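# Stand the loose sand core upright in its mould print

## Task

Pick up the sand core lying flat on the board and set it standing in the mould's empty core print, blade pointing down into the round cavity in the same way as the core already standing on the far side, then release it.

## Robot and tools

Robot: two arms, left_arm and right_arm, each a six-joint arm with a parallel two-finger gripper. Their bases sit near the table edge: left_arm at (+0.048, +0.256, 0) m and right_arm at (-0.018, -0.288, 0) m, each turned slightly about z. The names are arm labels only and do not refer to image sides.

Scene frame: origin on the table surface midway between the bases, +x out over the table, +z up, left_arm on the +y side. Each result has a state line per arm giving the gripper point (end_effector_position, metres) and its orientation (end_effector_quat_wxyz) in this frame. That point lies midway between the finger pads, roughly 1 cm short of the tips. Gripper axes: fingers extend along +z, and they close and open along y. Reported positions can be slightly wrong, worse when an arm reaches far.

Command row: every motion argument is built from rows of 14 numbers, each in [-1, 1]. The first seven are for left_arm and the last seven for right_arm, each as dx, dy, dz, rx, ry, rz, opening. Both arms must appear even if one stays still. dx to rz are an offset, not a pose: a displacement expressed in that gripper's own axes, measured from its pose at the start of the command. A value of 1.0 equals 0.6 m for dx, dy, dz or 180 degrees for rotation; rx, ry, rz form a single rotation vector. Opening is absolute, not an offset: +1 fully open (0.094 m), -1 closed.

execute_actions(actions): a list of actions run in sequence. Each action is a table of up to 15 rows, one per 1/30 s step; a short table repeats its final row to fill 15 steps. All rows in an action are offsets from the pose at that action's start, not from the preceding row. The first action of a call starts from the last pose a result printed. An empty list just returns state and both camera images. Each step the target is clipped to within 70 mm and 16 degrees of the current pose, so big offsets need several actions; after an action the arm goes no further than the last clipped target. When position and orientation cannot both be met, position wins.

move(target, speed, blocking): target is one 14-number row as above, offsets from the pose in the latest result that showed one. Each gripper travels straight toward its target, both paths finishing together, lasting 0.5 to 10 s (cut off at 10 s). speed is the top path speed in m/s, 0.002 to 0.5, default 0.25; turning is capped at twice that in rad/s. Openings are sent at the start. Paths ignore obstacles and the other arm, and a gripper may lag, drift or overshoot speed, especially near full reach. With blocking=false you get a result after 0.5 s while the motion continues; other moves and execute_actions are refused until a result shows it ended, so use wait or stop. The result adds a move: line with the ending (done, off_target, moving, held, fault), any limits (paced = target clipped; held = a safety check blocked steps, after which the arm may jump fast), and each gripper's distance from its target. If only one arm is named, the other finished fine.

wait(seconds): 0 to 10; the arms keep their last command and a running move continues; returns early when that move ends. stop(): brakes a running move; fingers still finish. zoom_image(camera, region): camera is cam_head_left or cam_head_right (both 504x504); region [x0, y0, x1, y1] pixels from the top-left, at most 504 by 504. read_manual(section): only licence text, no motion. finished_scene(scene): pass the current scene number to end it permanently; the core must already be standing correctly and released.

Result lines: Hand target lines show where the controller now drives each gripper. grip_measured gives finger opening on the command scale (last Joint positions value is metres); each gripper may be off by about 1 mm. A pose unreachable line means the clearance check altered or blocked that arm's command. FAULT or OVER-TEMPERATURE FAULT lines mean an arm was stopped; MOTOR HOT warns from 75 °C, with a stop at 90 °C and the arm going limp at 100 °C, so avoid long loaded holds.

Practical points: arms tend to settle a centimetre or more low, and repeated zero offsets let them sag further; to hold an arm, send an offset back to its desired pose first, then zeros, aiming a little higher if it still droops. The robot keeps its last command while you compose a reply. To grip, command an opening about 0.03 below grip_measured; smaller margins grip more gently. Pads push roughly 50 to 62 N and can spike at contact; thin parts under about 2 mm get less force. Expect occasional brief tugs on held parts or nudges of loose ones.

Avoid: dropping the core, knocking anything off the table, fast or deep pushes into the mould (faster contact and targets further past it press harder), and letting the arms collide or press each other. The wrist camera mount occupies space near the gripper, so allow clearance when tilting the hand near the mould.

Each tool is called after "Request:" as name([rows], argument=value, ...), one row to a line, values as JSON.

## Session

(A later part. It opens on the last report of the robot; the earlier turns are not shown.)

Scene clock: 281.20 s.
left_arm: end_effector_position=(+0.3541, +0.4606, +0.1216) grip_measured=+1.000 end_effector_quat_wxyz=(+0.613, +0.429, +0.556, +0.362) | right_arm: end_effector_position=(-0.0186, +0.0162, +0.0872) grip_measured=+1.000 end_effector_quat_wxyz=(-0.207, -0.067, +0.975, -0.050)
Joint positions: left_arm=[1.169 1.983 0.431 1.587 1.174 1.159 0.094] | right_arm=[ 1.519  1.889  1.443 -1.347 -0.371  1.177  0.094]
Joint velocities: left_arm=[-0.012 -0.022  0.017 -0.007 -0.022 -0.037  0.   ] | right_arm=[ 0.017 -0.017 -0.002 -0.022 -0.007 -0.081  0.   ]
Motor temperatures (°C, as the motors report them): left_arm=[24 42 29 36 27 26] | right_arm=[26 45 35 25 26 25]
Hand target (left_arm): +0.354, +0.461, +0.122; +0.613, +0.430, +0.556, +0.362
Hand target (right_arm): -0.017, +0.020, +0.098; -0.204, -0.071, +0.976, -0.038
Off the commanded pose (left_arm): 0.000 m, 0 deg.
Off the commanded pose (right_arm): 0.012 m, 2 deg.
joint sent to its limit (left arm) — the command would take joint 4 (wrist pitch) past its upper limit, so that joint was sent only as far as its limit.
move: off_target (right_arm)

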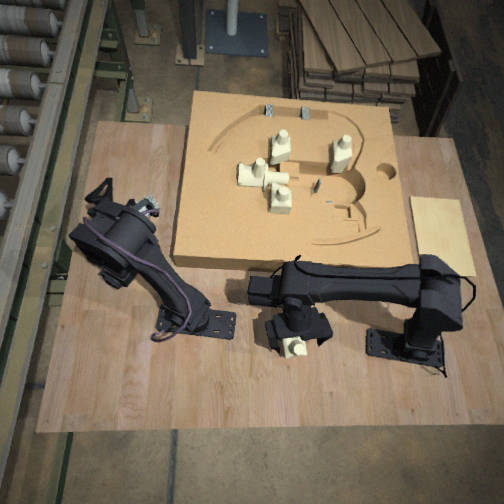

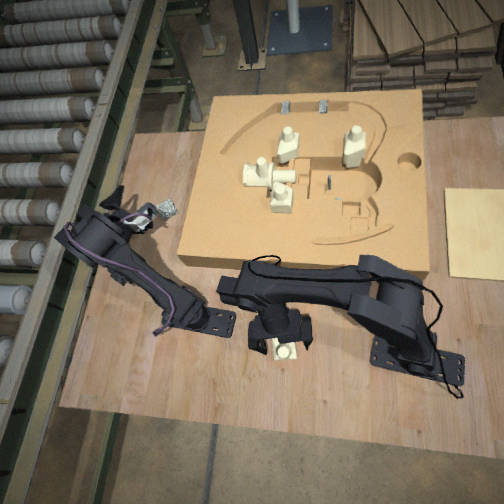

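Request:
move(target=[0,0,0,0,0,0,1, 0.045,0,0.004,-0.0941,-0.37,0.007,1], speed=0.3)

Request:
zoom_image(camera="cam_head_right", region=[220, 290, 350, 420])

Request:
zoom_image(camera="cam_head_left", region=[230, 290, 360, 420])

Scene clock: 288.93 s.
left_arm: end_effector_position=(+0.3541, +0.4606, +0.1216) grip_measured=+1.000 end_effector_quat_wxyz=(+0.613, +0.429, +0.556, +0.362) | right_arm: end_effector_position=(-0.0553, +0.0201, +0.1015) grip_measured=+1.000 end_effector_quat_wxyz=(+0.319, -0.034, +0.936, +0.144)
Joint positions: left_arm=[1.169 1.983 0.431 1.587 1.174 1.159 0.094] | right_arm=[ 2.238  1.702  1.163 -1.069  0.715  2.016  0.094]
Joint velocities: left_arm=[ 0.002 -0.002 -0.012 -0.066 -0.022 -0.081  0.   ] | right_arm=[ 0.012 -0.022 -0.012 -0.081 -0.022  0.007  0.   ]
Motor temperatures (°C, as the motors report them): left_arm=[24 42 28 36 27 26] | right_arm=[26 44 35 25 26 25]
Hand target (left_arm): +0.354, +0.461, +0.122; +0.613, +0.430, +0.556, +0.362
Hand target (right_arm): -0.049, +0.014, +0.099; +0.340, -0.041, +0.930, +0.133
Off the commanded pose (left_arm): 0.000 m, 0 deg.
Off the commanded pose (right_arm): 0.014 m, 5 deg.
joint sent to its limit (left arm) — the command would take joint 4 (wrist pitch) past its upper limit, so that joint was sent only as far as its limit.
move: off_target (right_arm)

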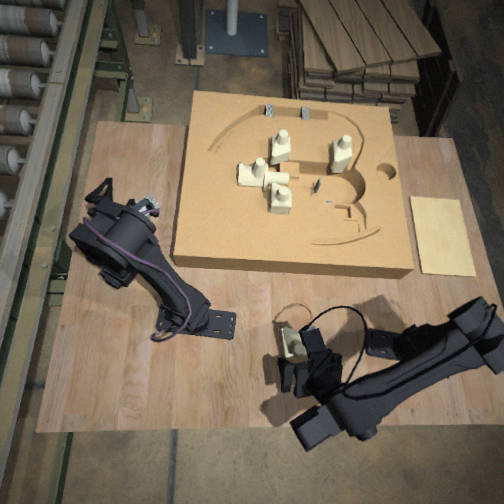

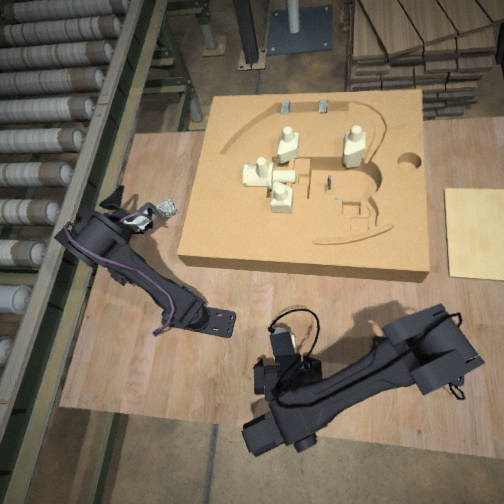

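Region (220, 290, 350, 420) of cam_head_right's 504x504 image, scaled by 3.877, with more detail than that image has.

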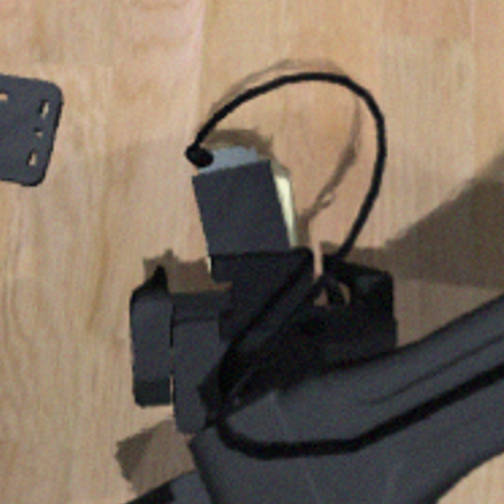

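Region (230, 290, 360, 420) of cam_head_left's 504x504 image, scaled by 3.877, with more detail than that image has.

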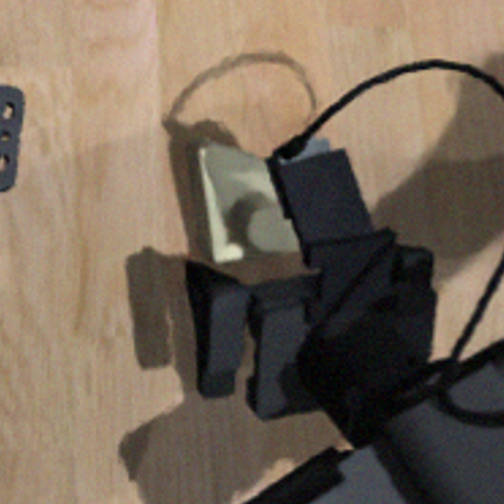

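Request:
move(target=[0,0,0,0,0,0,1, -0.010,-0.0177,0.078,0.0073,-0.025,-0.0116,1], speed=0.06)

Request:
zoom_image(camera="cam_head_left", region=[230, 290, 360, 420])

Request:
zoom_image(camera="cam_head_right", region=[220, 290, 350, 420])

Scene clock: 299.07 s.
left_arm: end_effector_position=(+0.3541, +0.4606, +0.1216) grip_measured=+1.000 end_effector_quat_wxyz=(+0.613, +0.429, +0.556, +0.362) | right_arm: end_effector_position=(-0.0286, +0.0253, +0.0701) grip_measured=+1.000 end_effector_quat_wxyz=(+0.344, -0.038, +0.929, +0.133)
Joint positions: left_arm=[1.169 1.983 0.431 1.587 1.174 1.159 0.094] | right_arm=[ 2.166  1.744  1.058 -0.905  0.755  1.928  0.094]
Joint velocities: left_arm=[ 0.022 -0.007 -0.022 -0.066 -0.037 -0.051  0.   ] | right_arm=[-0.022 -0.012 -0.002  0.022  0.007 -0.081  0.   ]
Motor temperatures (°C, as the motors report them): left_arm=[24 42 28 36 27 26] | right_arm=[26 43 34 25 26 25]
Hand target (left_arm): +0.354, +0.461, +0.122; +0.613, +0.430, +0.556, +0.362
Hand target (right_arm): -0.021, +0.023, +0.067; +0.360, -0.042, +0.923, +0.129
Off the commanded pose (left_arm): 0.000 m, 0 deg.
Off the commanded pose (right_arm): 0.008 m, 2 deg.
joint sent to its limit (left arm) — the command would take joint 4 (wrist pitch) past its upper limit, so that joint was sent only as far as its limit.
move: done

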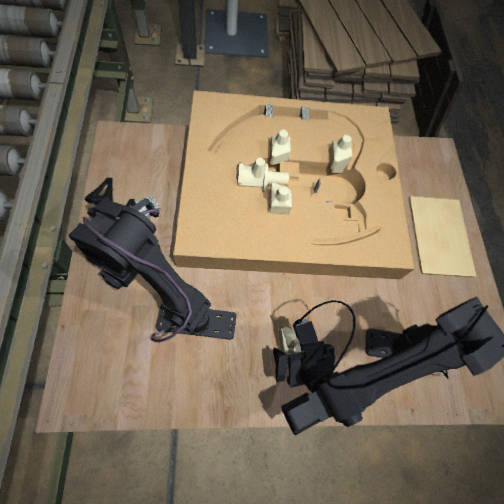

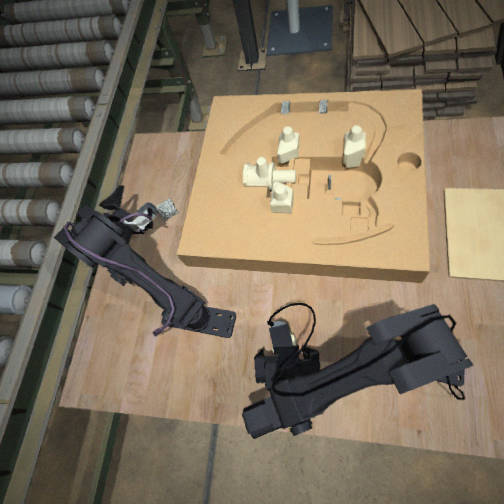

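Region (230, 290, 360, 420) of cam_head_left's 504x504 image, scaled by 3.877, with more detail than that image has.

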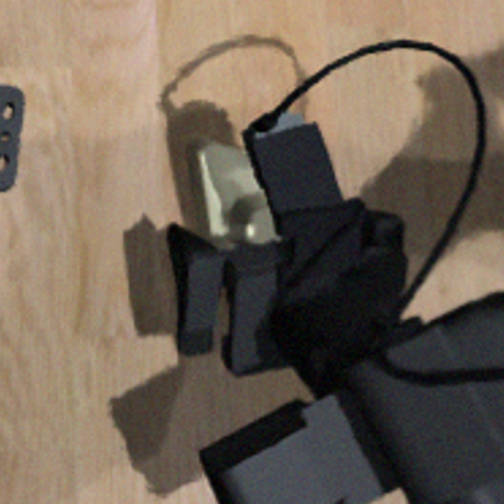

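Region (220, 290, 350, 420) of cam_head_right's 504x504 image, scaled by 3.877, with more detail than that image has.

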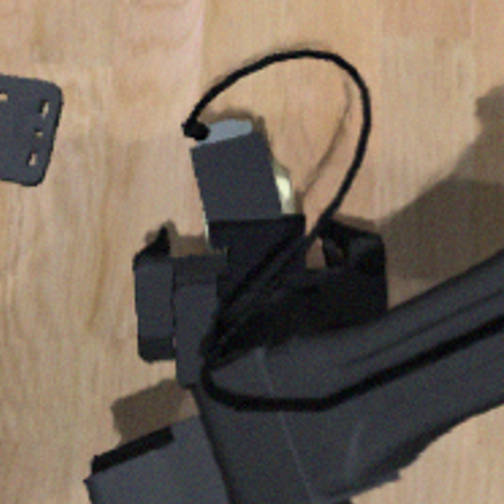

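Request:
move(target=[0,0,0,0,0,0,1, -0.015,-0.0085,0.0247,0,-0.008,0,1], speed=0.03)

Request:
zoom_image(camera="cam_head_left", region=[230, 290, 360, 420])

Scene clock: 301.70 s.
left_arm: end_effector_position=(+0.3541, +0.4606, +0.1216) grip_measured=+1.000 end_effector_quat_wxyz=(+0.613, +0.429, +0.556, +0.362) | right_arm: end_effector_position=(-0.0183, +0.0256, +0.0620) grip_measured=+1.000 end_effector_quat_wxyz=(+0.344, -0.036, +0.929, +0.130)
Joint positions: left_arm=[1.169 1.983 0.431 1.587 1.174 1.159 0.094] | right_arm=[ 2.131  1.744  1.024 -0.849  0.752  1.891  0.094]
Joint velocities: left_arm=[-0.027  0.002  0.007 -0.051 -0.022 -0.037  0.   ] | right_arm=[ 0.017 -0.007 -0.012 -0.007 -0.022 -0.007  0.   ]
Motor temperatures (°C, as the motors report them): left_arm=[24 42 28 36 27 26] | right_arm=[26 42 34 25 26 25]
Hand target (left_arm): +0.354, +0.461, +0.122; +0.613, +0.430, +0.556, +0.362
Hand target (right_arm): -0.011, +0.024, +0.064; +0.356, -0.036, +0.924, +0.134
Off the commanded pose (left_arm): 0.000 m, 0 deg.
Off the commanded pose (right_arm): 0.007 m, 2 deg.
joint sent to its limit (left arm) — the command would take joint 4 (wrist pitch) past its upper limit, so that joint was sent only as far as its limit.
move: done

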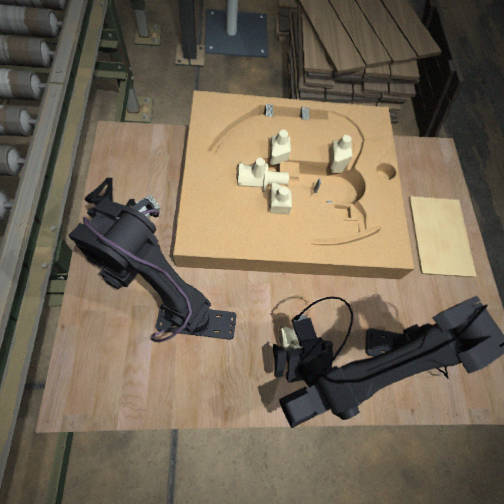

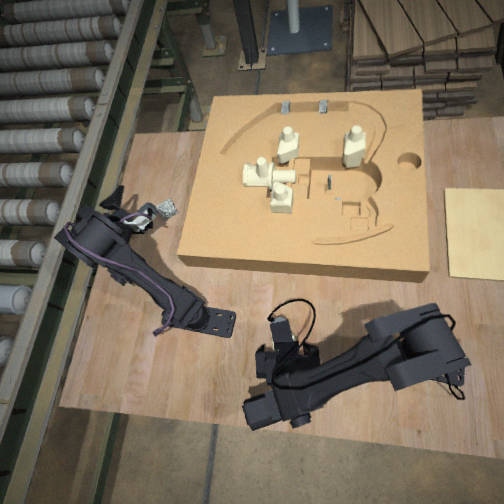

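Region (230, 290, 360, 420) of cam_head_left's 504x504 image, scaled by 3.877, with more detail than that image has.

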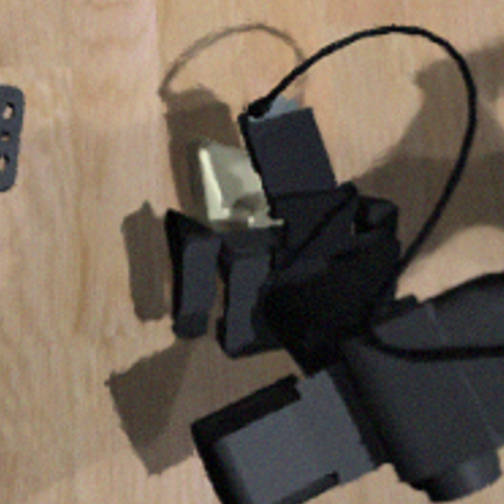

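Request:
execute_actions([
  [[0,0,0,0,0,0,1, -0.004,0,-0.003,0,0,0,0.9],[0,0,0,0,0,0,1, -0.004,0,-0.003,0,0,0,0.8],[0,0,0,0,0,0,1, -0.004,0,-0.003,0,0,0,0.72],[0,0,0,0,0,0,1, -0.004,0,-0.003,0,0,0,0.65],[0,0,0,0,0,0,1, -0.004,0,-0.003,0,0,0,0.59],[0,0,0,0,0,0,1, -0.004,0,-0.003,0,0,0,0.54],[0,0,0,0,0,0,1, -0.004,0,-0.003,0,0,0,0.5],[0,0,0,0,0,0,1, -0.004,0,-0.003,0,0,0,0.46],[0,0,0,0,0,0,1, -0.004,0,-0.003,0,0,0,0.43],[0,0,0,0,0,0,1, -0.004,0,-0.003,0,0,0,0.4],[0,0,0,0,0,0,1, -0.004,0,-0.003,0,0,0,0.37],[0,0,0,0,0,0,1, -0.004,0,-0.003,0,0,0,0.35],[0,0,0,0,0,0,1, -0.004,0,-0.003,0,0,0,0.33],[0,0,0,0,0,0,1, -0.004,0,-0.003,0,0,0,0.31],[0,0,0,0,0,0,1, -0.004,0,-0.003,0,0,0,0.29]],
  [[0,0,0,0,0,0,1, -0.004,0,-0.003,0,0,0,0.27],[0,0,0,0,0,0,1, -0.004,0,-0.003,0,0,0,0.255],[0,0,0,0,0,0,1, -0.004,0,-0.003,0,0,0,0.24],[0,0,0,0,0,0,1, -0.004,0,-0.003,0,0,0,0.225],[0,0,0,0,0,0,1, -0.004,0,-0.003,0,0,0,0.21],[0,0,0,0,0,0,1, -0.004,0,-0.003,0,0,0,0.2],[0,0,0,0,0,0,1, -0.004,0,-0.003,0,0,0,0.19],[0,0,0,0,0,0,1, -0.004,0,-0.003,0,0,0,0.18],[0,0,0,0,0,0,1, -0.004,0,-0.003,0,0,0,0.17],[0,0,0,0,0,0,1, -0.004,0,-0.003,0,0,0,0.16],[0,0,0,0,0,0,1, -0.004,0,-0.003,0,0,0,0.15]],
])

Request:
zoom_image(camera="cam_head_left", region=[230, 290, 360, 420])

Scene clock: 306.63 s.
left_arm: end_effector_position=(+0.3541, +0.4606, +0.1216) grip_measured=+1.000 end_effector_quat_wxyz=(+0.613, +0.429, +0.556, +0.362) | right_arm: end_effector_position=(-0.0197, +0.0242, +0.0603) grip_measured=+0.213 end_effector_quat_wxyz=(+0.339, -0.038, +0.932, +0.125)
Joint positions: left_arm=[1.169 1.983 0.431 1.587 1.174 1.159 0.094] | right_arm=[ 2.131  1.744  1.024 -0.853  0.739  1.888  0.057]
Joint velocities: left_arm=[-0.007 -0.012 -0.032 -0.051 -0.007 -0.081  0.   ] | right_arm=[-0.007  0.002 -0.007  0.051  0.007 -0.022  0.001]
Motor temperatures (°C, as the motors report them): left_arm=[24 42 28 36 27 26] | right_arm=[26 42 34 25 26 25]
Hand target (left_arm): +0.354, +0.461, +0.122; +0.613, +0.430, +0.556, +0.362
Hand target (right_arm): -0.019, +0.025, +0.064; +0.340, -0.037, +0.931, +0.128
Off the commanded pose (left_arm): 0.000 m, 0 deg.
Off the commanded pose (right_arm): 0.003 m, 0 deg.
joint sent to its limit (left arm) — the command would take joint 4 (wrist pitch) past its upper limit, so that joint was sent only as far as its limit.

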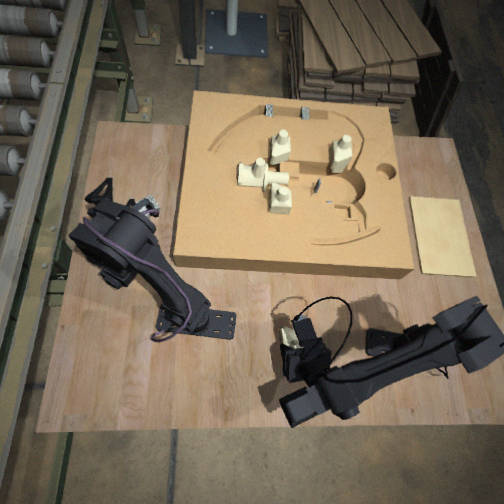

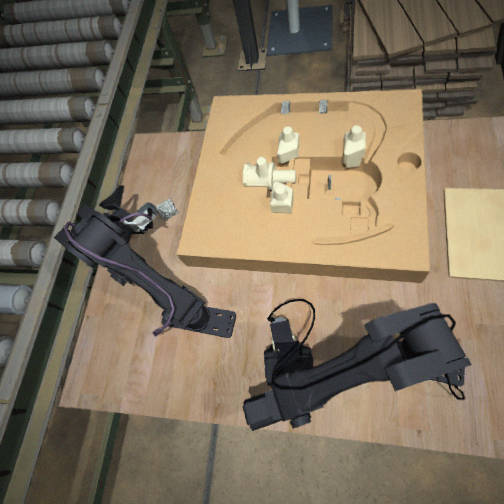

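Region (230, 290, 360, 420) of cam_head_left's 504x504 image, scaled by 3.877, with more detail than that image has.

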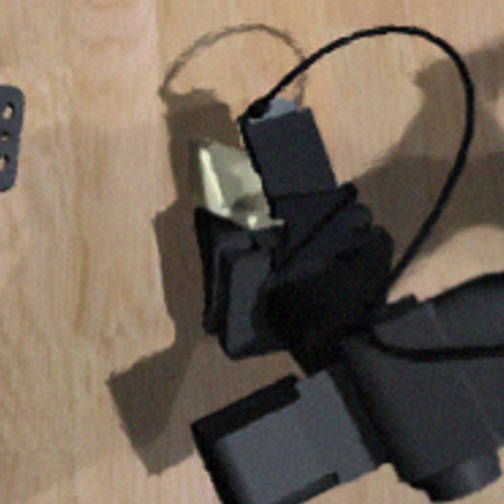

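Request:
move(target=[0,0,0,0,0,0,1, -0.107,0.035,-0.123,0.03,0.05,0,0.17], speed=0.12)

Scene clock: 313.30 s.
left_arm: end_effector_position=(+0.3541, +0.4606, +0.1216) grip_measured=+1.000 end_effector_quat_wxyz=(+0.613, +0.429, +0.556, +0.362) | right_arm: end_effector_position=(-0.0262, +0.0213, +0.1404) grip_measured=+0.212 end_effector_quat_wxyz=(+0.251, -0.036, +0.965, +0.059)
Joint positions: left_arm=[1.169 1.983 0.431 1.587 1.174 1.159 0.094] | right_arm=[ 2.049  1.689  1.386 -1.295  0.522  1.819  0.057]
Joint velocities: left_arm=[ 0.007 -0.007 -0.012  0.022  0.037 -0.007  0.   ] | right_arm=[-0.012 -0.002  0.002  0.022  0.037 -0.007  0.   ]
Motor temperatures (°C, as the motors report them): left_arm=[24 42 28 37 27 26] | right_arm=[26 42 35 25 26 25]
Hand target (left_arm): +0.354, +0.461, +0.122; +0.613, +0.430, +0.556, +0.362
Hand target (right_arm): -0.019, +0.025, +0.160; +0.267, -0.031, +0.960, +0.078
Off the commanded pose (left_arm): 0.000 m, 0 deg.
Off the commanded pose (right_arm): 0.021 m, 3 deg.
joint sent to its limit (left arm) — the command would take joint 4 (wrist pitch) past its upper limit, so that joint was sent only as far as its limit.
move: off_target (right_arm)

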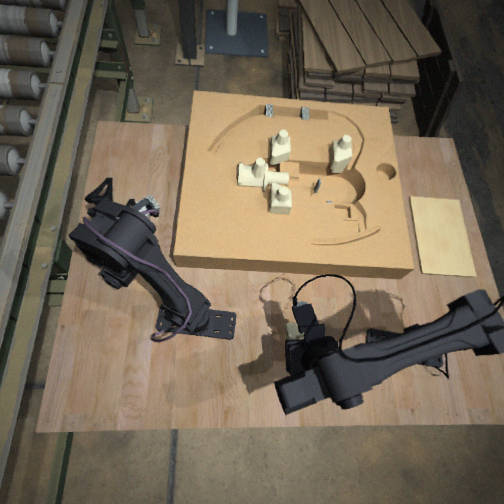

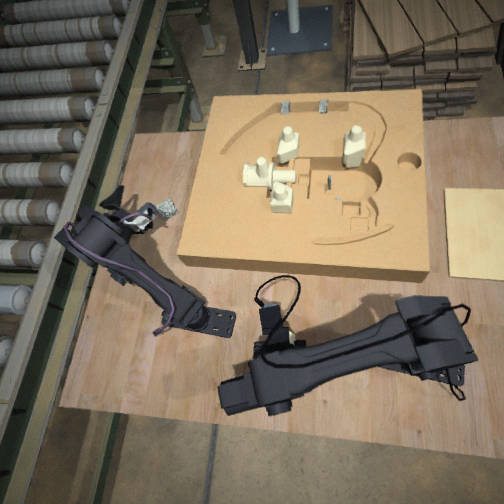

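Request:
move(target=[0,0,0,0,0,0,1, -0.3107,-0.126,-0.0487,0.042,0.0064,0.0131,0.17], speed=0.2)

Scene clock: 318.57 s.
left_arm: end_effector_position=(+0.3541, +0.4606, +0.1216) grip_measured=+1.000 end_effector_quat_wxyz=(+0.613, +0.429, +0.556, +0.362) | right_arm: end_effector_position=(+0.1250, -0.0468, +0.2321) grip_measured=+0.212 end_effector_quat_wxyz=(+0.230, -0.006, +0.973, -0.014)
Joint positions: left_arm=[1.169 1.983 0.431 1.587 1.174 1.159 0.094] | right_arm=[ 1.479  1.52   1.598 -1.548  0.456  1.28   0.057]
Joint velocities: left_arm=[ 0.012  0.012  0.007 -0.051  0.037  0.066  0.   ] | right_arm=[-0.017 -0.007  0.007  0.007 -0.066  0.051  0.   ]
Motor temperatures (°C, as the motors report them): left_arm=[24 42 28 37 27 26] | right_arm=[26 43 36 25 26 25]
Hand target (left_arm): +0.354, +0.461, +0.122; +0.613, +0.430, +0.556, +0.362
Hand target (right_arm): +0.131, -0.050, +0.252; +0.254, -0.001, +0.967, +0.005
Off the commanded pose (left_arm): 0.000 m, 0 deg.
Off the commanded pose (right_arm): 0.019 m, 2 deg.
joint sent to its limit (left arm) — the command would take joint 4 (wrist pitch) past its upper limit, so that joint was sent only as far as its limit.
joint sent to its limit (right arm) — the command would take joint 4 (wrist pitch) past its lower limit, so that joint was sent only as far as its limit.
move: off_target (right_arm)

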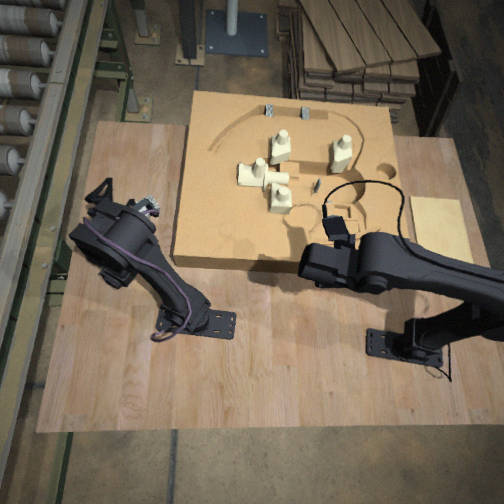

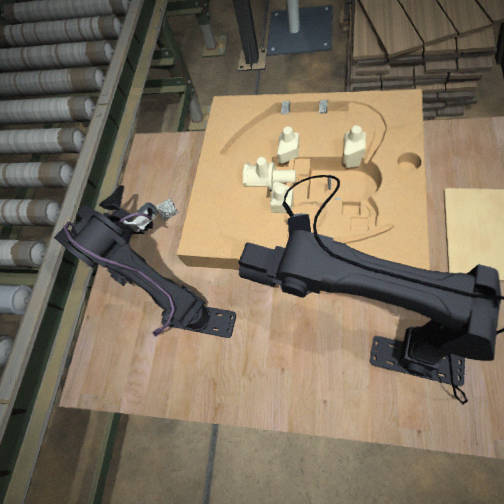

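Request:
move(target=[0,0,0,0,0,0,1, -0.3683,-0.1548,0.156,-0.0017,0.0036,0.0181,0.17], speed=0.2)

Request:
zoom_image(camera="cam_head_left", region=[290, 120, 430, 260])

Request:
zoom_image(camera="cam_head_right", region=[280, 120, 420, 260])

Scene clock: 324.50 s.
left_arm: end_effector_position=(+0.3541, +0.4606, +0.1216) grip_measured=+1.000 end_effector_quat_wxyz=(+0.613, +0.429, +0.556, +0.362) | right_arm: end_effector_position=(+0.3562, -0.1420, +0.2292) grip_measured=+0.212 end_effector_quat_wxyz=(+0.198, +0.019, +0.980, -0.029)
Joint positions: left_arm=[1.169 1.983 0.431 1.587 1.174 1.159 0.094] | right_arm=[ 0.636  1.812  1.915 -1.344  0.235  0.472  0.057]
Joint velocities: left_arm=[-0.012  0.017 -0.002  0.037 -0.051 -0.037  0.   ] | right_arm=[-0.012 -0.007  0.022  0.007 -0.081 -0.022  0.   ]
Motor temperatures (°C, as the motors report them): left_arm=[24 42 28 37 27 26] | right_arm=[26 42 37 25 26 25]
Hand target (left_arm): +0.354, +0.461, +0.122; +0.613, +0.430, +0.556, +0.362
Hand target (right_arm): +0.365, -0.140, +0.252; +0.234, +0.020, +0.972, -0.016
Off the commanded pose (left_arm): 0.000 m, 0 deg.
Off the commanded pose (right_arm): 0.023 m, 4 deg.
joint sent to its limit (left arm) — the command would take joint 4 (wrist pitch) past its upper limit, so that joint was sent only as far as its limit.
move: off_target (right_arm)

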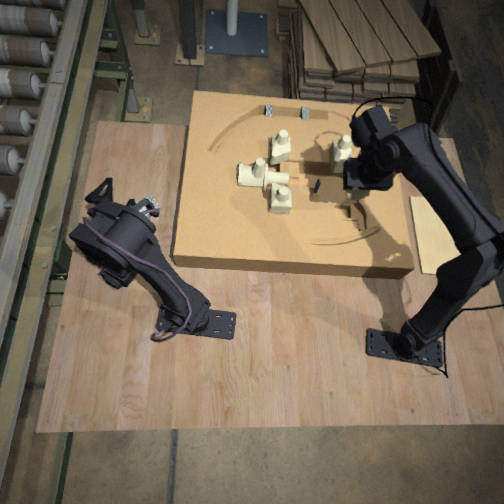

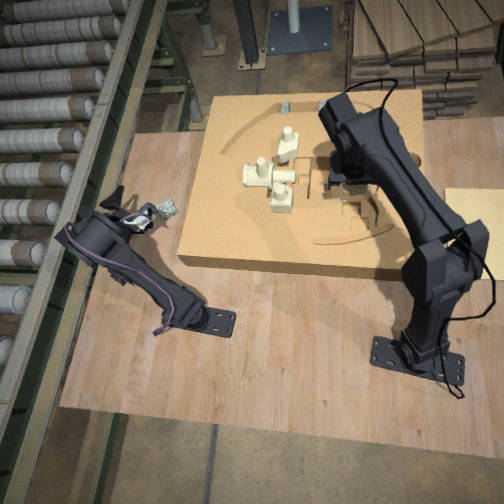

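Region (290, 120, 430, 260) of cam_head_left's 504x504 image, scaled by 3.600, with more detail than that image has.

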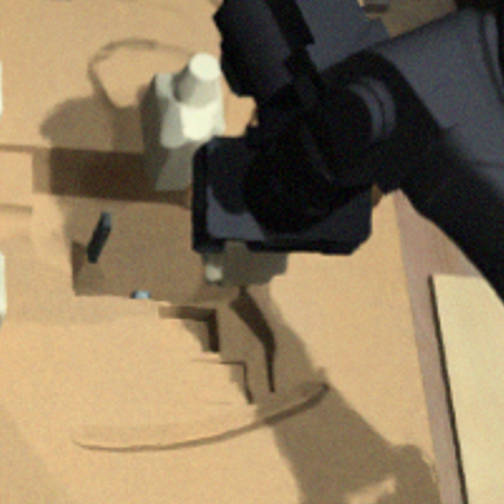

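Region (280, 120, 420, 260) of cam_head_right's 504x504 image, scaled by 3.600, with more detail than that image has.

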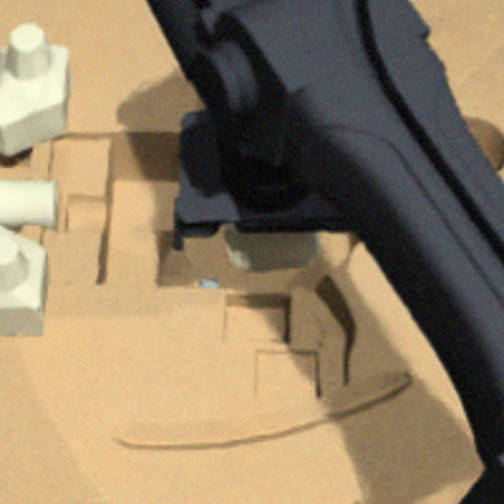

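Request:
move(target=[0,0,0,0,0,0,1, 0.018,0.010,0.059,-0.021,-0.0041,0.0057,0.17], speed=0.06)

Request:
zoom_image(camera="cam_head_left", region=[300, 150, 400, 250])

Request:
zoom_image(camera="cam_head_right", region=[300, 150, 400, 250])

Scene clock: 334.50 s.
left_arm: end_effector_position=(+0.3541, +0.4606, +0.1216) grip_measured=+1.000 end_effector_quat_wxyz=(+0.613, +0.429, +0.556, +0.362) | right_arm: end_effector_position=(+0.3525, -0.1366, +0.1761) grip_measured=+0.212 end_effector_quat_wxyz=(+0.171, +0.017, +0.985, -0.008)
Joint positions: left_arm=[1.169 1.983 0.431 1.587 1.174 1.159 0.094] | right_arm=[ 0.623  1.786  1.683 -1.167  0.169  0.469  0.057]
Joint velocities: left_arm=[-0.002  0.007  0.012  0.11  -0.007 -0.037  0.   ] | right_arm=[ 0.007  0.007 -0.022 -0.051  0.037 -0.007 -0.001]
Motor temperatures (°C, as the motors report them): left_arm=[24 42 28 37 27 26] | right_arm=[26 44 38 26 26 25]
Hand target (left_arm): +0.354, +0.461, +0.122; +0.613, +0.430, +0.556, +0.362
Hand target (right_arm): +0.359, -0.138, +0.193; +0.204, +0.021, +0.979, +0.004
Off the commanded pose (left_arm): 0.000 m, 0 deg.
Off the commanded pose (right_arm): 0.018 m, 4 deg.
joint sent to its limit (left arm) — the command would take joint 4 (wrist pitch) past its upper limit, so that joint was sent only as far as its limit.
move: off_target (right_arm)

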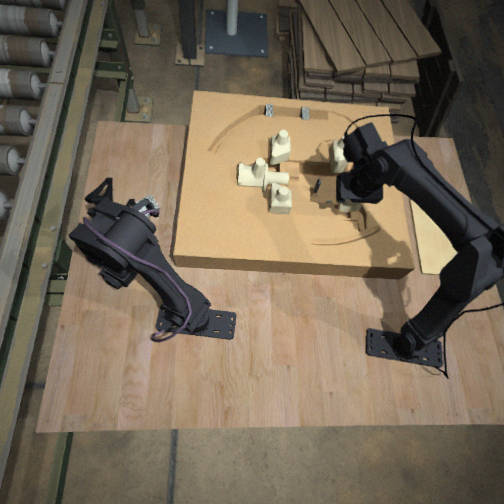

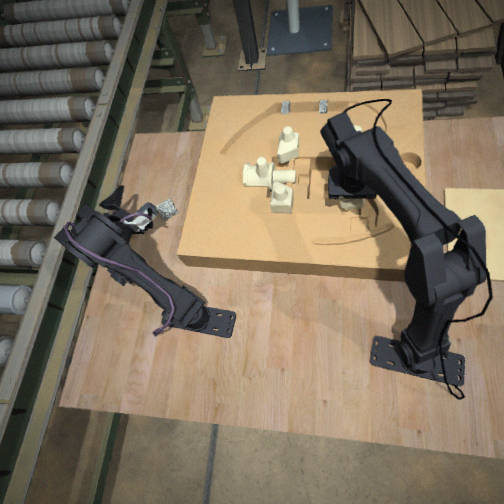

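Region (300, 150, 400, 250) of cam_head_left's 504x504 image, scaled by 5.040, with more detail than that image has.

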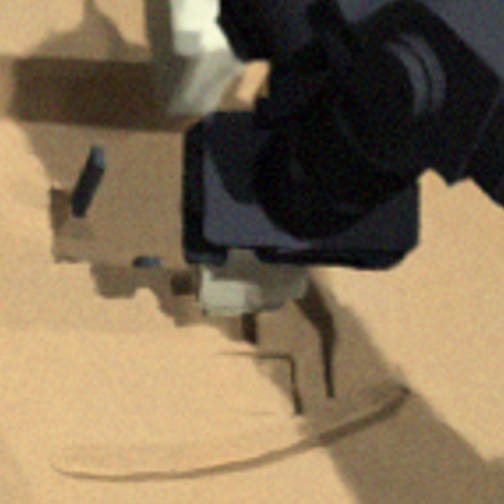

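Region (300, 150, 400, 250) of cam_head_right's 504x504 image, scaled by 5.040, with more detail than that image has.

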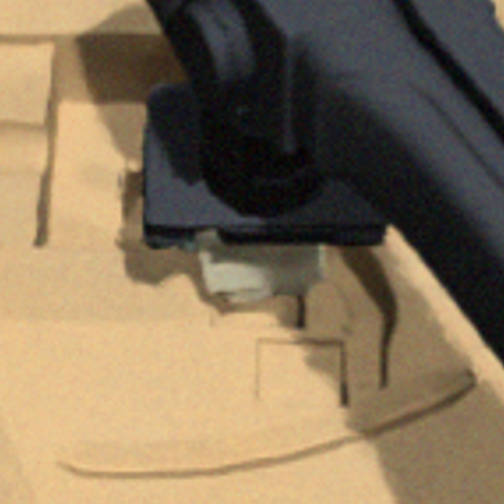

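Request:
zoom_image(camera="cam_head_right", region=[325, 185, 380, 240])

Request:
zoom_image(camera="cam_head_left", region=[320, 185, 375, 240])

Region (325, 185, 380, 240) of cam_head_right's 504x504 image, scaled by 9.164, with more detail than that image has.

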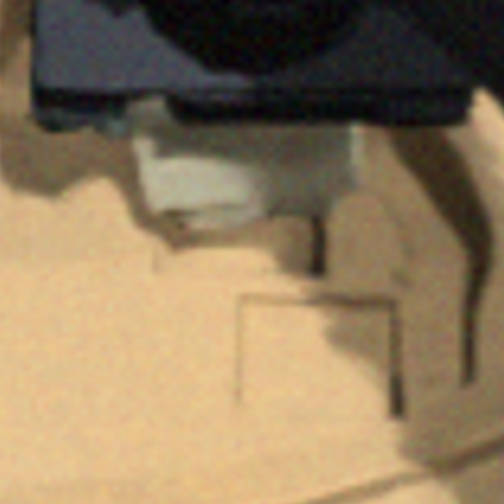

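Region (320, 185, 375, 240) of cam_head_left's 504x504 image, scaled by 9.164, with more detail than that image has.

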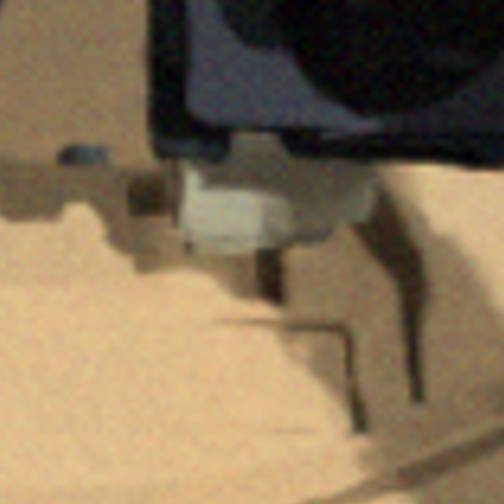

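Request:
execute_actions([
  [[0,0,0,0,0,0,1, -0.02,-0.003,-0.023,-0.011,-0.022,0.005,0.17],[0,0,0,0,0,0,1, -0.0205,-0.004,-0.023,-0.014,-0.0225,0.006,0.17],[0,0,0,0,0,0,1, -0.021,-0.005,-0.023,-0.017,-0.023,0.007,0.17],[0,0,0,0,0,0,1, -0.0215,-0.006,-0.0225,-0.02,-0.0235,0.008,0.17],[0,0,0,0,0,0,1, -0.022,-0.007,-0.0225,-0.023,-0.024,0.009,0.17],[0,0,0,0,0,0,1, -0.0225,-0.008,-0.022,-0.026,-0.0245,0.01,0.17],[0,0,0,0,0,0,1, -0.023,-0.009,-0.022,-0.029,-0.025,0.011,0.17],[0,0,0,0,0,0,1, -0.0235,-0.01,-0.022,-0.032,-0.0255,0.012,0.17],[0,0,0,0,0,0,1, -0.024,-0.011,-0.0215,-0.035,-0.026,0.013,0.17],[0,0,0,0,0,0,1, -0.0245,-0.012,-0.0215,-0.038,-0.0265,0.014,0.17],[0,0,0,0,0,0,1, -0.0248,-0.0122,-0.021,-0.041,-0.027,0.0155,0.17],[0,0,0,0,0,0,1, -0.0248,-0.0122,-0.021,-0.045,-0.027,0.017,0.17]],
])

Request:
wait(seconds=0.4)

Request:
zoom_image(camera="cam_head_right", region=[325, 185, 380, 240])

Request:
zoom_image(camera="cam_head_left", region=[320, 185, 375, 240])

Scene clock: 347.83 s.
left_arm: end_effector_position=(+0.3541, +0.4606, +0.1216) grip_measured=+1.000 end_effector_quat_wxyz=(+0.613, +0.429, +0.556, +0.362) | right_arm: end_effector_position=(+0.3525, -0.1510, +0.1760) grip_measured=+0.213 end_effector_quat_wxyz=(+0.174, +0.035, +0.983, +0.035)
Joint positions: left_arm=[1.169 1.983 0.431 1.587 1.174 1.159 0.094] | right_arm=[ 0.55   1.72   1.596 -1.098  0.078  0.444  0.057]
Joint velocities: left_arm=[-0.012 -0.032 -0.017 -0.007  0.022 -0.022  0.   ] | right_arm=[-0.046 -0.037 -0.056  0.051 -0.11  -0.081 -0.   ]
Motor temperatures (°C, as the motors report them): left_arm=[24 42 28 37 27 26] | right_arm=[26 47 37 26 26 25]
Hand target (left_arm): +0.354, +0.461, +0.122; +0.613, +0.430, +0.556, +0.362
Hand target (right_arm): +0.361, -0.145, +0.194; +0.212, +0.031, +0.975, +0.063
Off the commanded pose (left_arm): 0.000 m, 0 deg.
Off the commanded pose (right_arm): 0.021 m, 6 deg.
joint sent to its limit (left arm) — the command would take joint 4 (wrist pitch) past its upper limit, so that joint was sent only as far as its limit.

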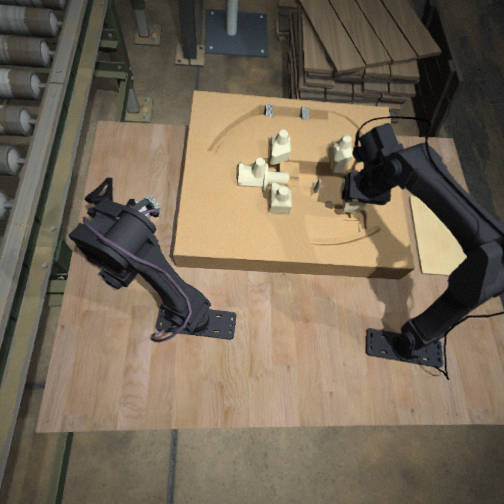

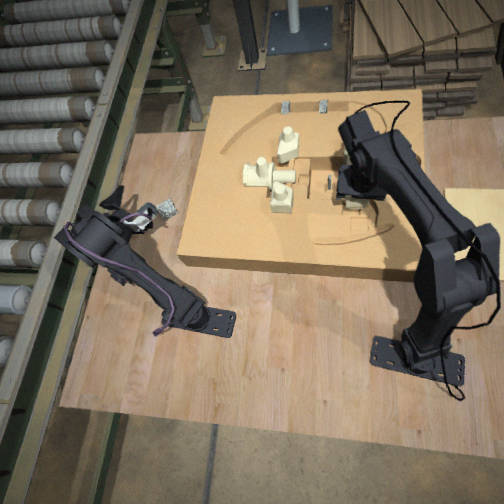

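Scene clock: 348.23 s.
left_arm: end_effector_position=(+0.3541, +0.4606, +0.1216) grip_measured=+1.000 end_effector_quat_wxyz=(+0.613, +0.429, +0.556, +0.362) | right_arm: end_effector_position=(+0.3544, -0.1467, +0.1765) grip_measured=+0.213 end_effector_quat_wxyz=(+0.177, +0.032, +0.983, +0.047)
Joint positions: left_arm=[1.169 1.983 0.431 1.587 1.174 1.159 0.094] | right_arm=[ 0.549  1.719  1.593 -1.08   0.058  0.441  0.057]
Joint velocities: left_arm=[ 0.012  0.017 -0.007  0.037 -0.022 -0.066  0.   ] | right_arm=[ 0.017  0.007 -0.007 -0.095  0.037 -0.037 -0.001]
Motor temperatures (°C, as the motors report them): left_arm=[24 42 28 37 27 26] | right_arm=[26 47 37 26 26 25]
Hand target (left_arm): +0.354, +0.461, +0.122; +0.613, +0.430, +0.556, +0.362
Hand target (right_arm): +0.361, -0.145, +0.194; +0.212, +0.031, +0.975, +0.063
Off the commanded pose (left_arm): 0.000 m, 0 deg.
Off the commanded pose (right_arm): 0.018 m, 5 deg.
wait: 0.40 s; at rest by 0.37 s

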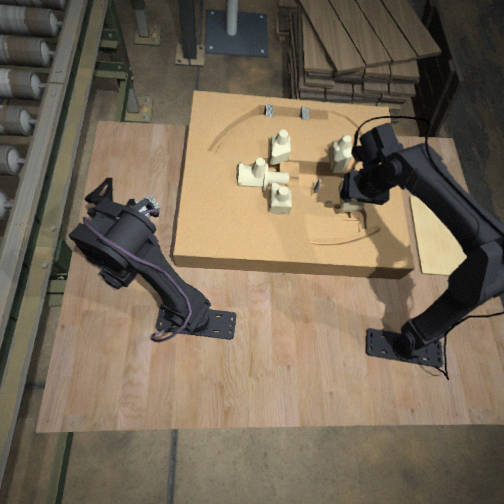

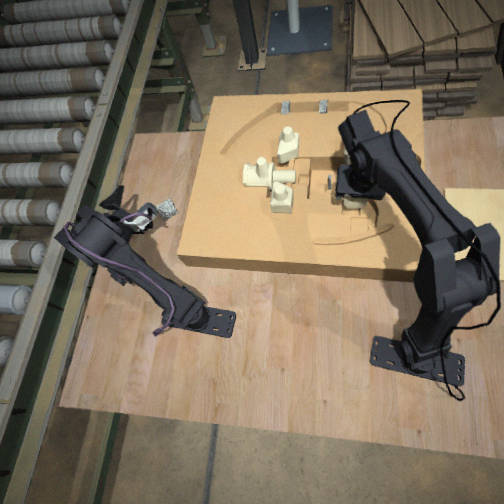

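Region (325, 185, 380, 240) of cam_head_right's 504x504 image, scaled by 9.164, with more detail than that image has.

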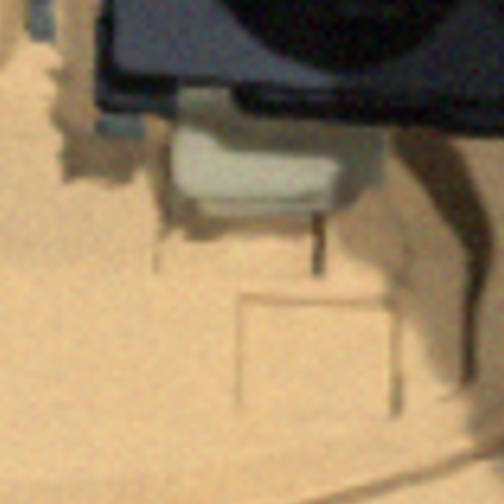

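Region (320, 185, 375, 240) of cam_head_left's 504x504 image, scaled by 9.164, with more detail than that image has.

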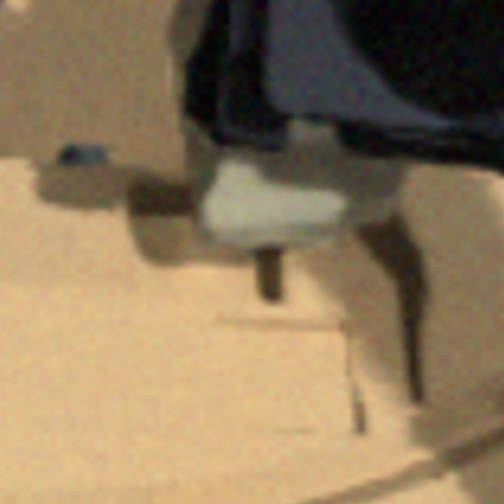

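Request:
execute_actions([
  [[0,0,0,0,0,0,1, -0.02,0.007,-0.022,-0.011,-0.023,0.004,0.17],[0,0,0,0,0,0,1, -0.02,0.0085,-0.022,-0.0115,-0.023,0.006,0.17],[0,0,0,0,0,0,1, -0.02,0.01,-0.022,-0.012,-0.023,0.008,0.17],[0,0,0,0,0,0,1, -0.0205,0.0115,-0.022,-0.0125,-0.0235,0.01,0.17],[0,0,0,0,0,0,1, -0.0205,0.013,-0.022,-0.013,-0.0235,0.012,0.17],[0,0,0,0,0,0,1, -0.0205,0.0145,-0.022,-0.0135,-0.0235,0.014,0.17],[0,0,0,0,0,0,1, -0.0208,0.0155,-0.022,-0.014,-0.024,0.016,0.17],[0,0,0,0,0,0,1, -0.0208,0.0163,-0.0218,-0.0145,-0.024,0.018,0.17],[0,0,0,0,0,0,1, -0.0208,0.0163,-0.0218,-0.015,-0.024,0.02,0.17]],
])

Request:
wait(seconds=0.3)

Request:
zoom_image(camera="cam_head_right", region=[325, 185, 380, 240])

Scene clock: 356.63 s.
left_arm: end_effector_position=(+0.3541, +0.4606, +0.1216) grip_measured=+1.000 end_effector_quat_wxyz=(+0.613, +0.429, +0.556, +0.362) | right_arm: end_effector_position=(+0.3557, -0.1456, +0.1771) grip_measured=+0.213 end_effector_quat_wxyz=(+0.178, +0.057, +0.981, +0.054)
Joint positions: left_arm=[1.169 1.983 0.431 1.587 1.174 1.159 0.094] | right_arm=[ 0.549  1.719  1.593 -1.073  0.055  0.493  0.057]
Joint velocities: left_arm=[-0.012 -0.002 -0.017 -0.022 -0.037 -0.022  0.   ] | right_arm=[-0.002  0.017 -0.012  0.051 -0.037  0.051  0.001]
Motor temperatures (°C, as the motors report them): left_arm=[24 42 28 37 27 26] | right_arm=[26 47 36 27 26 25]
Hand target (left_arm): +0.354, +0.461, +0.122; +0.613, +0.430, +0.556, +0.362
Hand target (right_arm): +0.361, -0.139, +0.195; +0.212, +0.061, +0.972, +0.075
Off the commanded pose (left_arm): 0.000 m, 0 deg.
Off the commanded pose (right_arm): 0.019 m, 5 deg.
joint sent to its limit (left arm) — the command would take joint 4 (wrist pitch) past its upper limit, so that joint was sent only as far as its limit.

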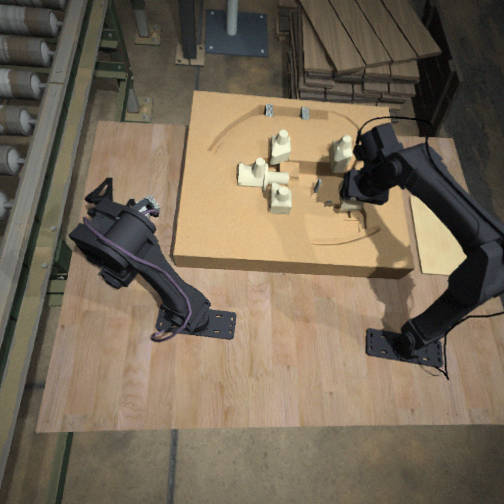

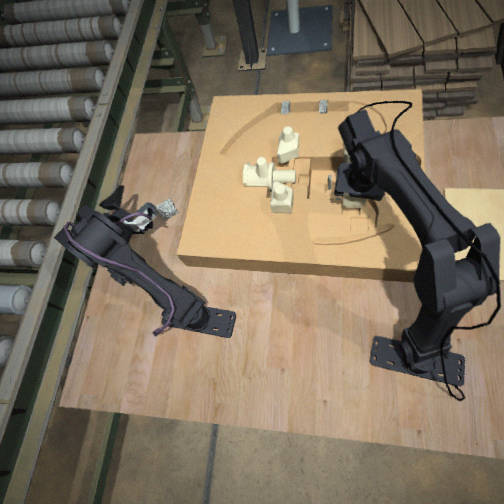

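Scene clock: 356.93 s.
left_arm: end_effector_position=(+0.3541, +0.4606, +0.1216) grip_measured=+1.000 end_effector_quat_wxyz=(+0.613, +0.429, +0.556, +0.362) | right_arm: end_effector_position=(+0.3559, -0.1455, +0.1772) grip_measured=+0.213 end_effector_quat_wxyz=(+0.179, +0.060, +0.980, +0.055)
Joint positions: left_arm=[1.169 1.983 0.431 1.587 1.174 1.159 0.094] | right_arm=[ 0.549  1.719  1.593 -1.072  0.055  0.499  0.057]
Joint velocities: left_arm=[-0.007 -0.017 -0.017 -0.007 -0.022  0.066  0.   ] | right_arm=[-0.012 -0.002  0.002  0.051 -0.037 -0.022 -0.001]
Motor temperatures (°C, as the motors report them): left_arm=[24 42 28 37 27 26] | right_arm=[26 47 36 27 26 25]
Hand target (left_arm): +0.354, +0.461, +0.122; +0.613, +0.430, +0.556, +0.362
Hand target (right_arm): +0.361, -0.139, +0.195; +0.212, +0.061, +0.972, +0.075
Off the commanded pose (left_arm): 0.000 m, 0 deg.
Off the commanded pose (right_arm): 0.019 m, 5 deg.
wait: 0.30 s; at rest by 0.17 s

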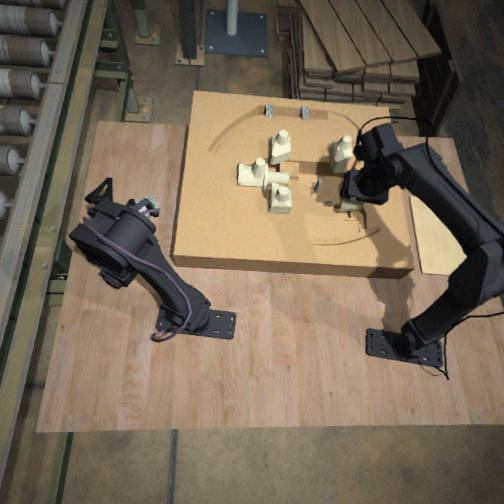

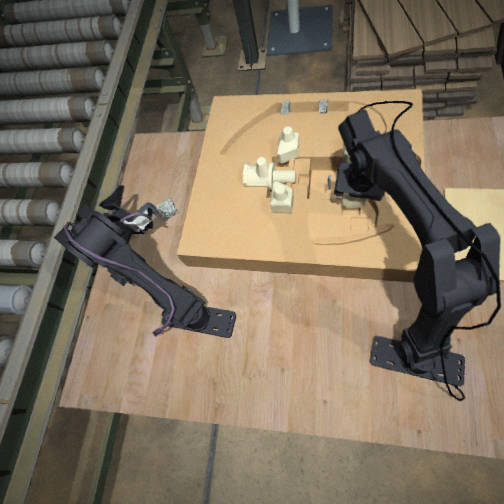

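Region (325, 185, 380, 240) of cam_head_right's 504x504 image, scaled by 9.164, with more detail than that image has.

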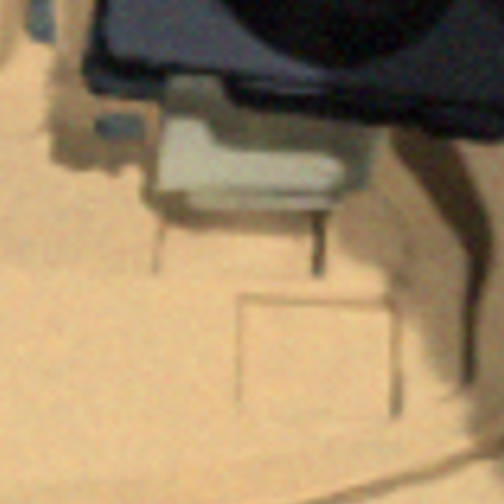

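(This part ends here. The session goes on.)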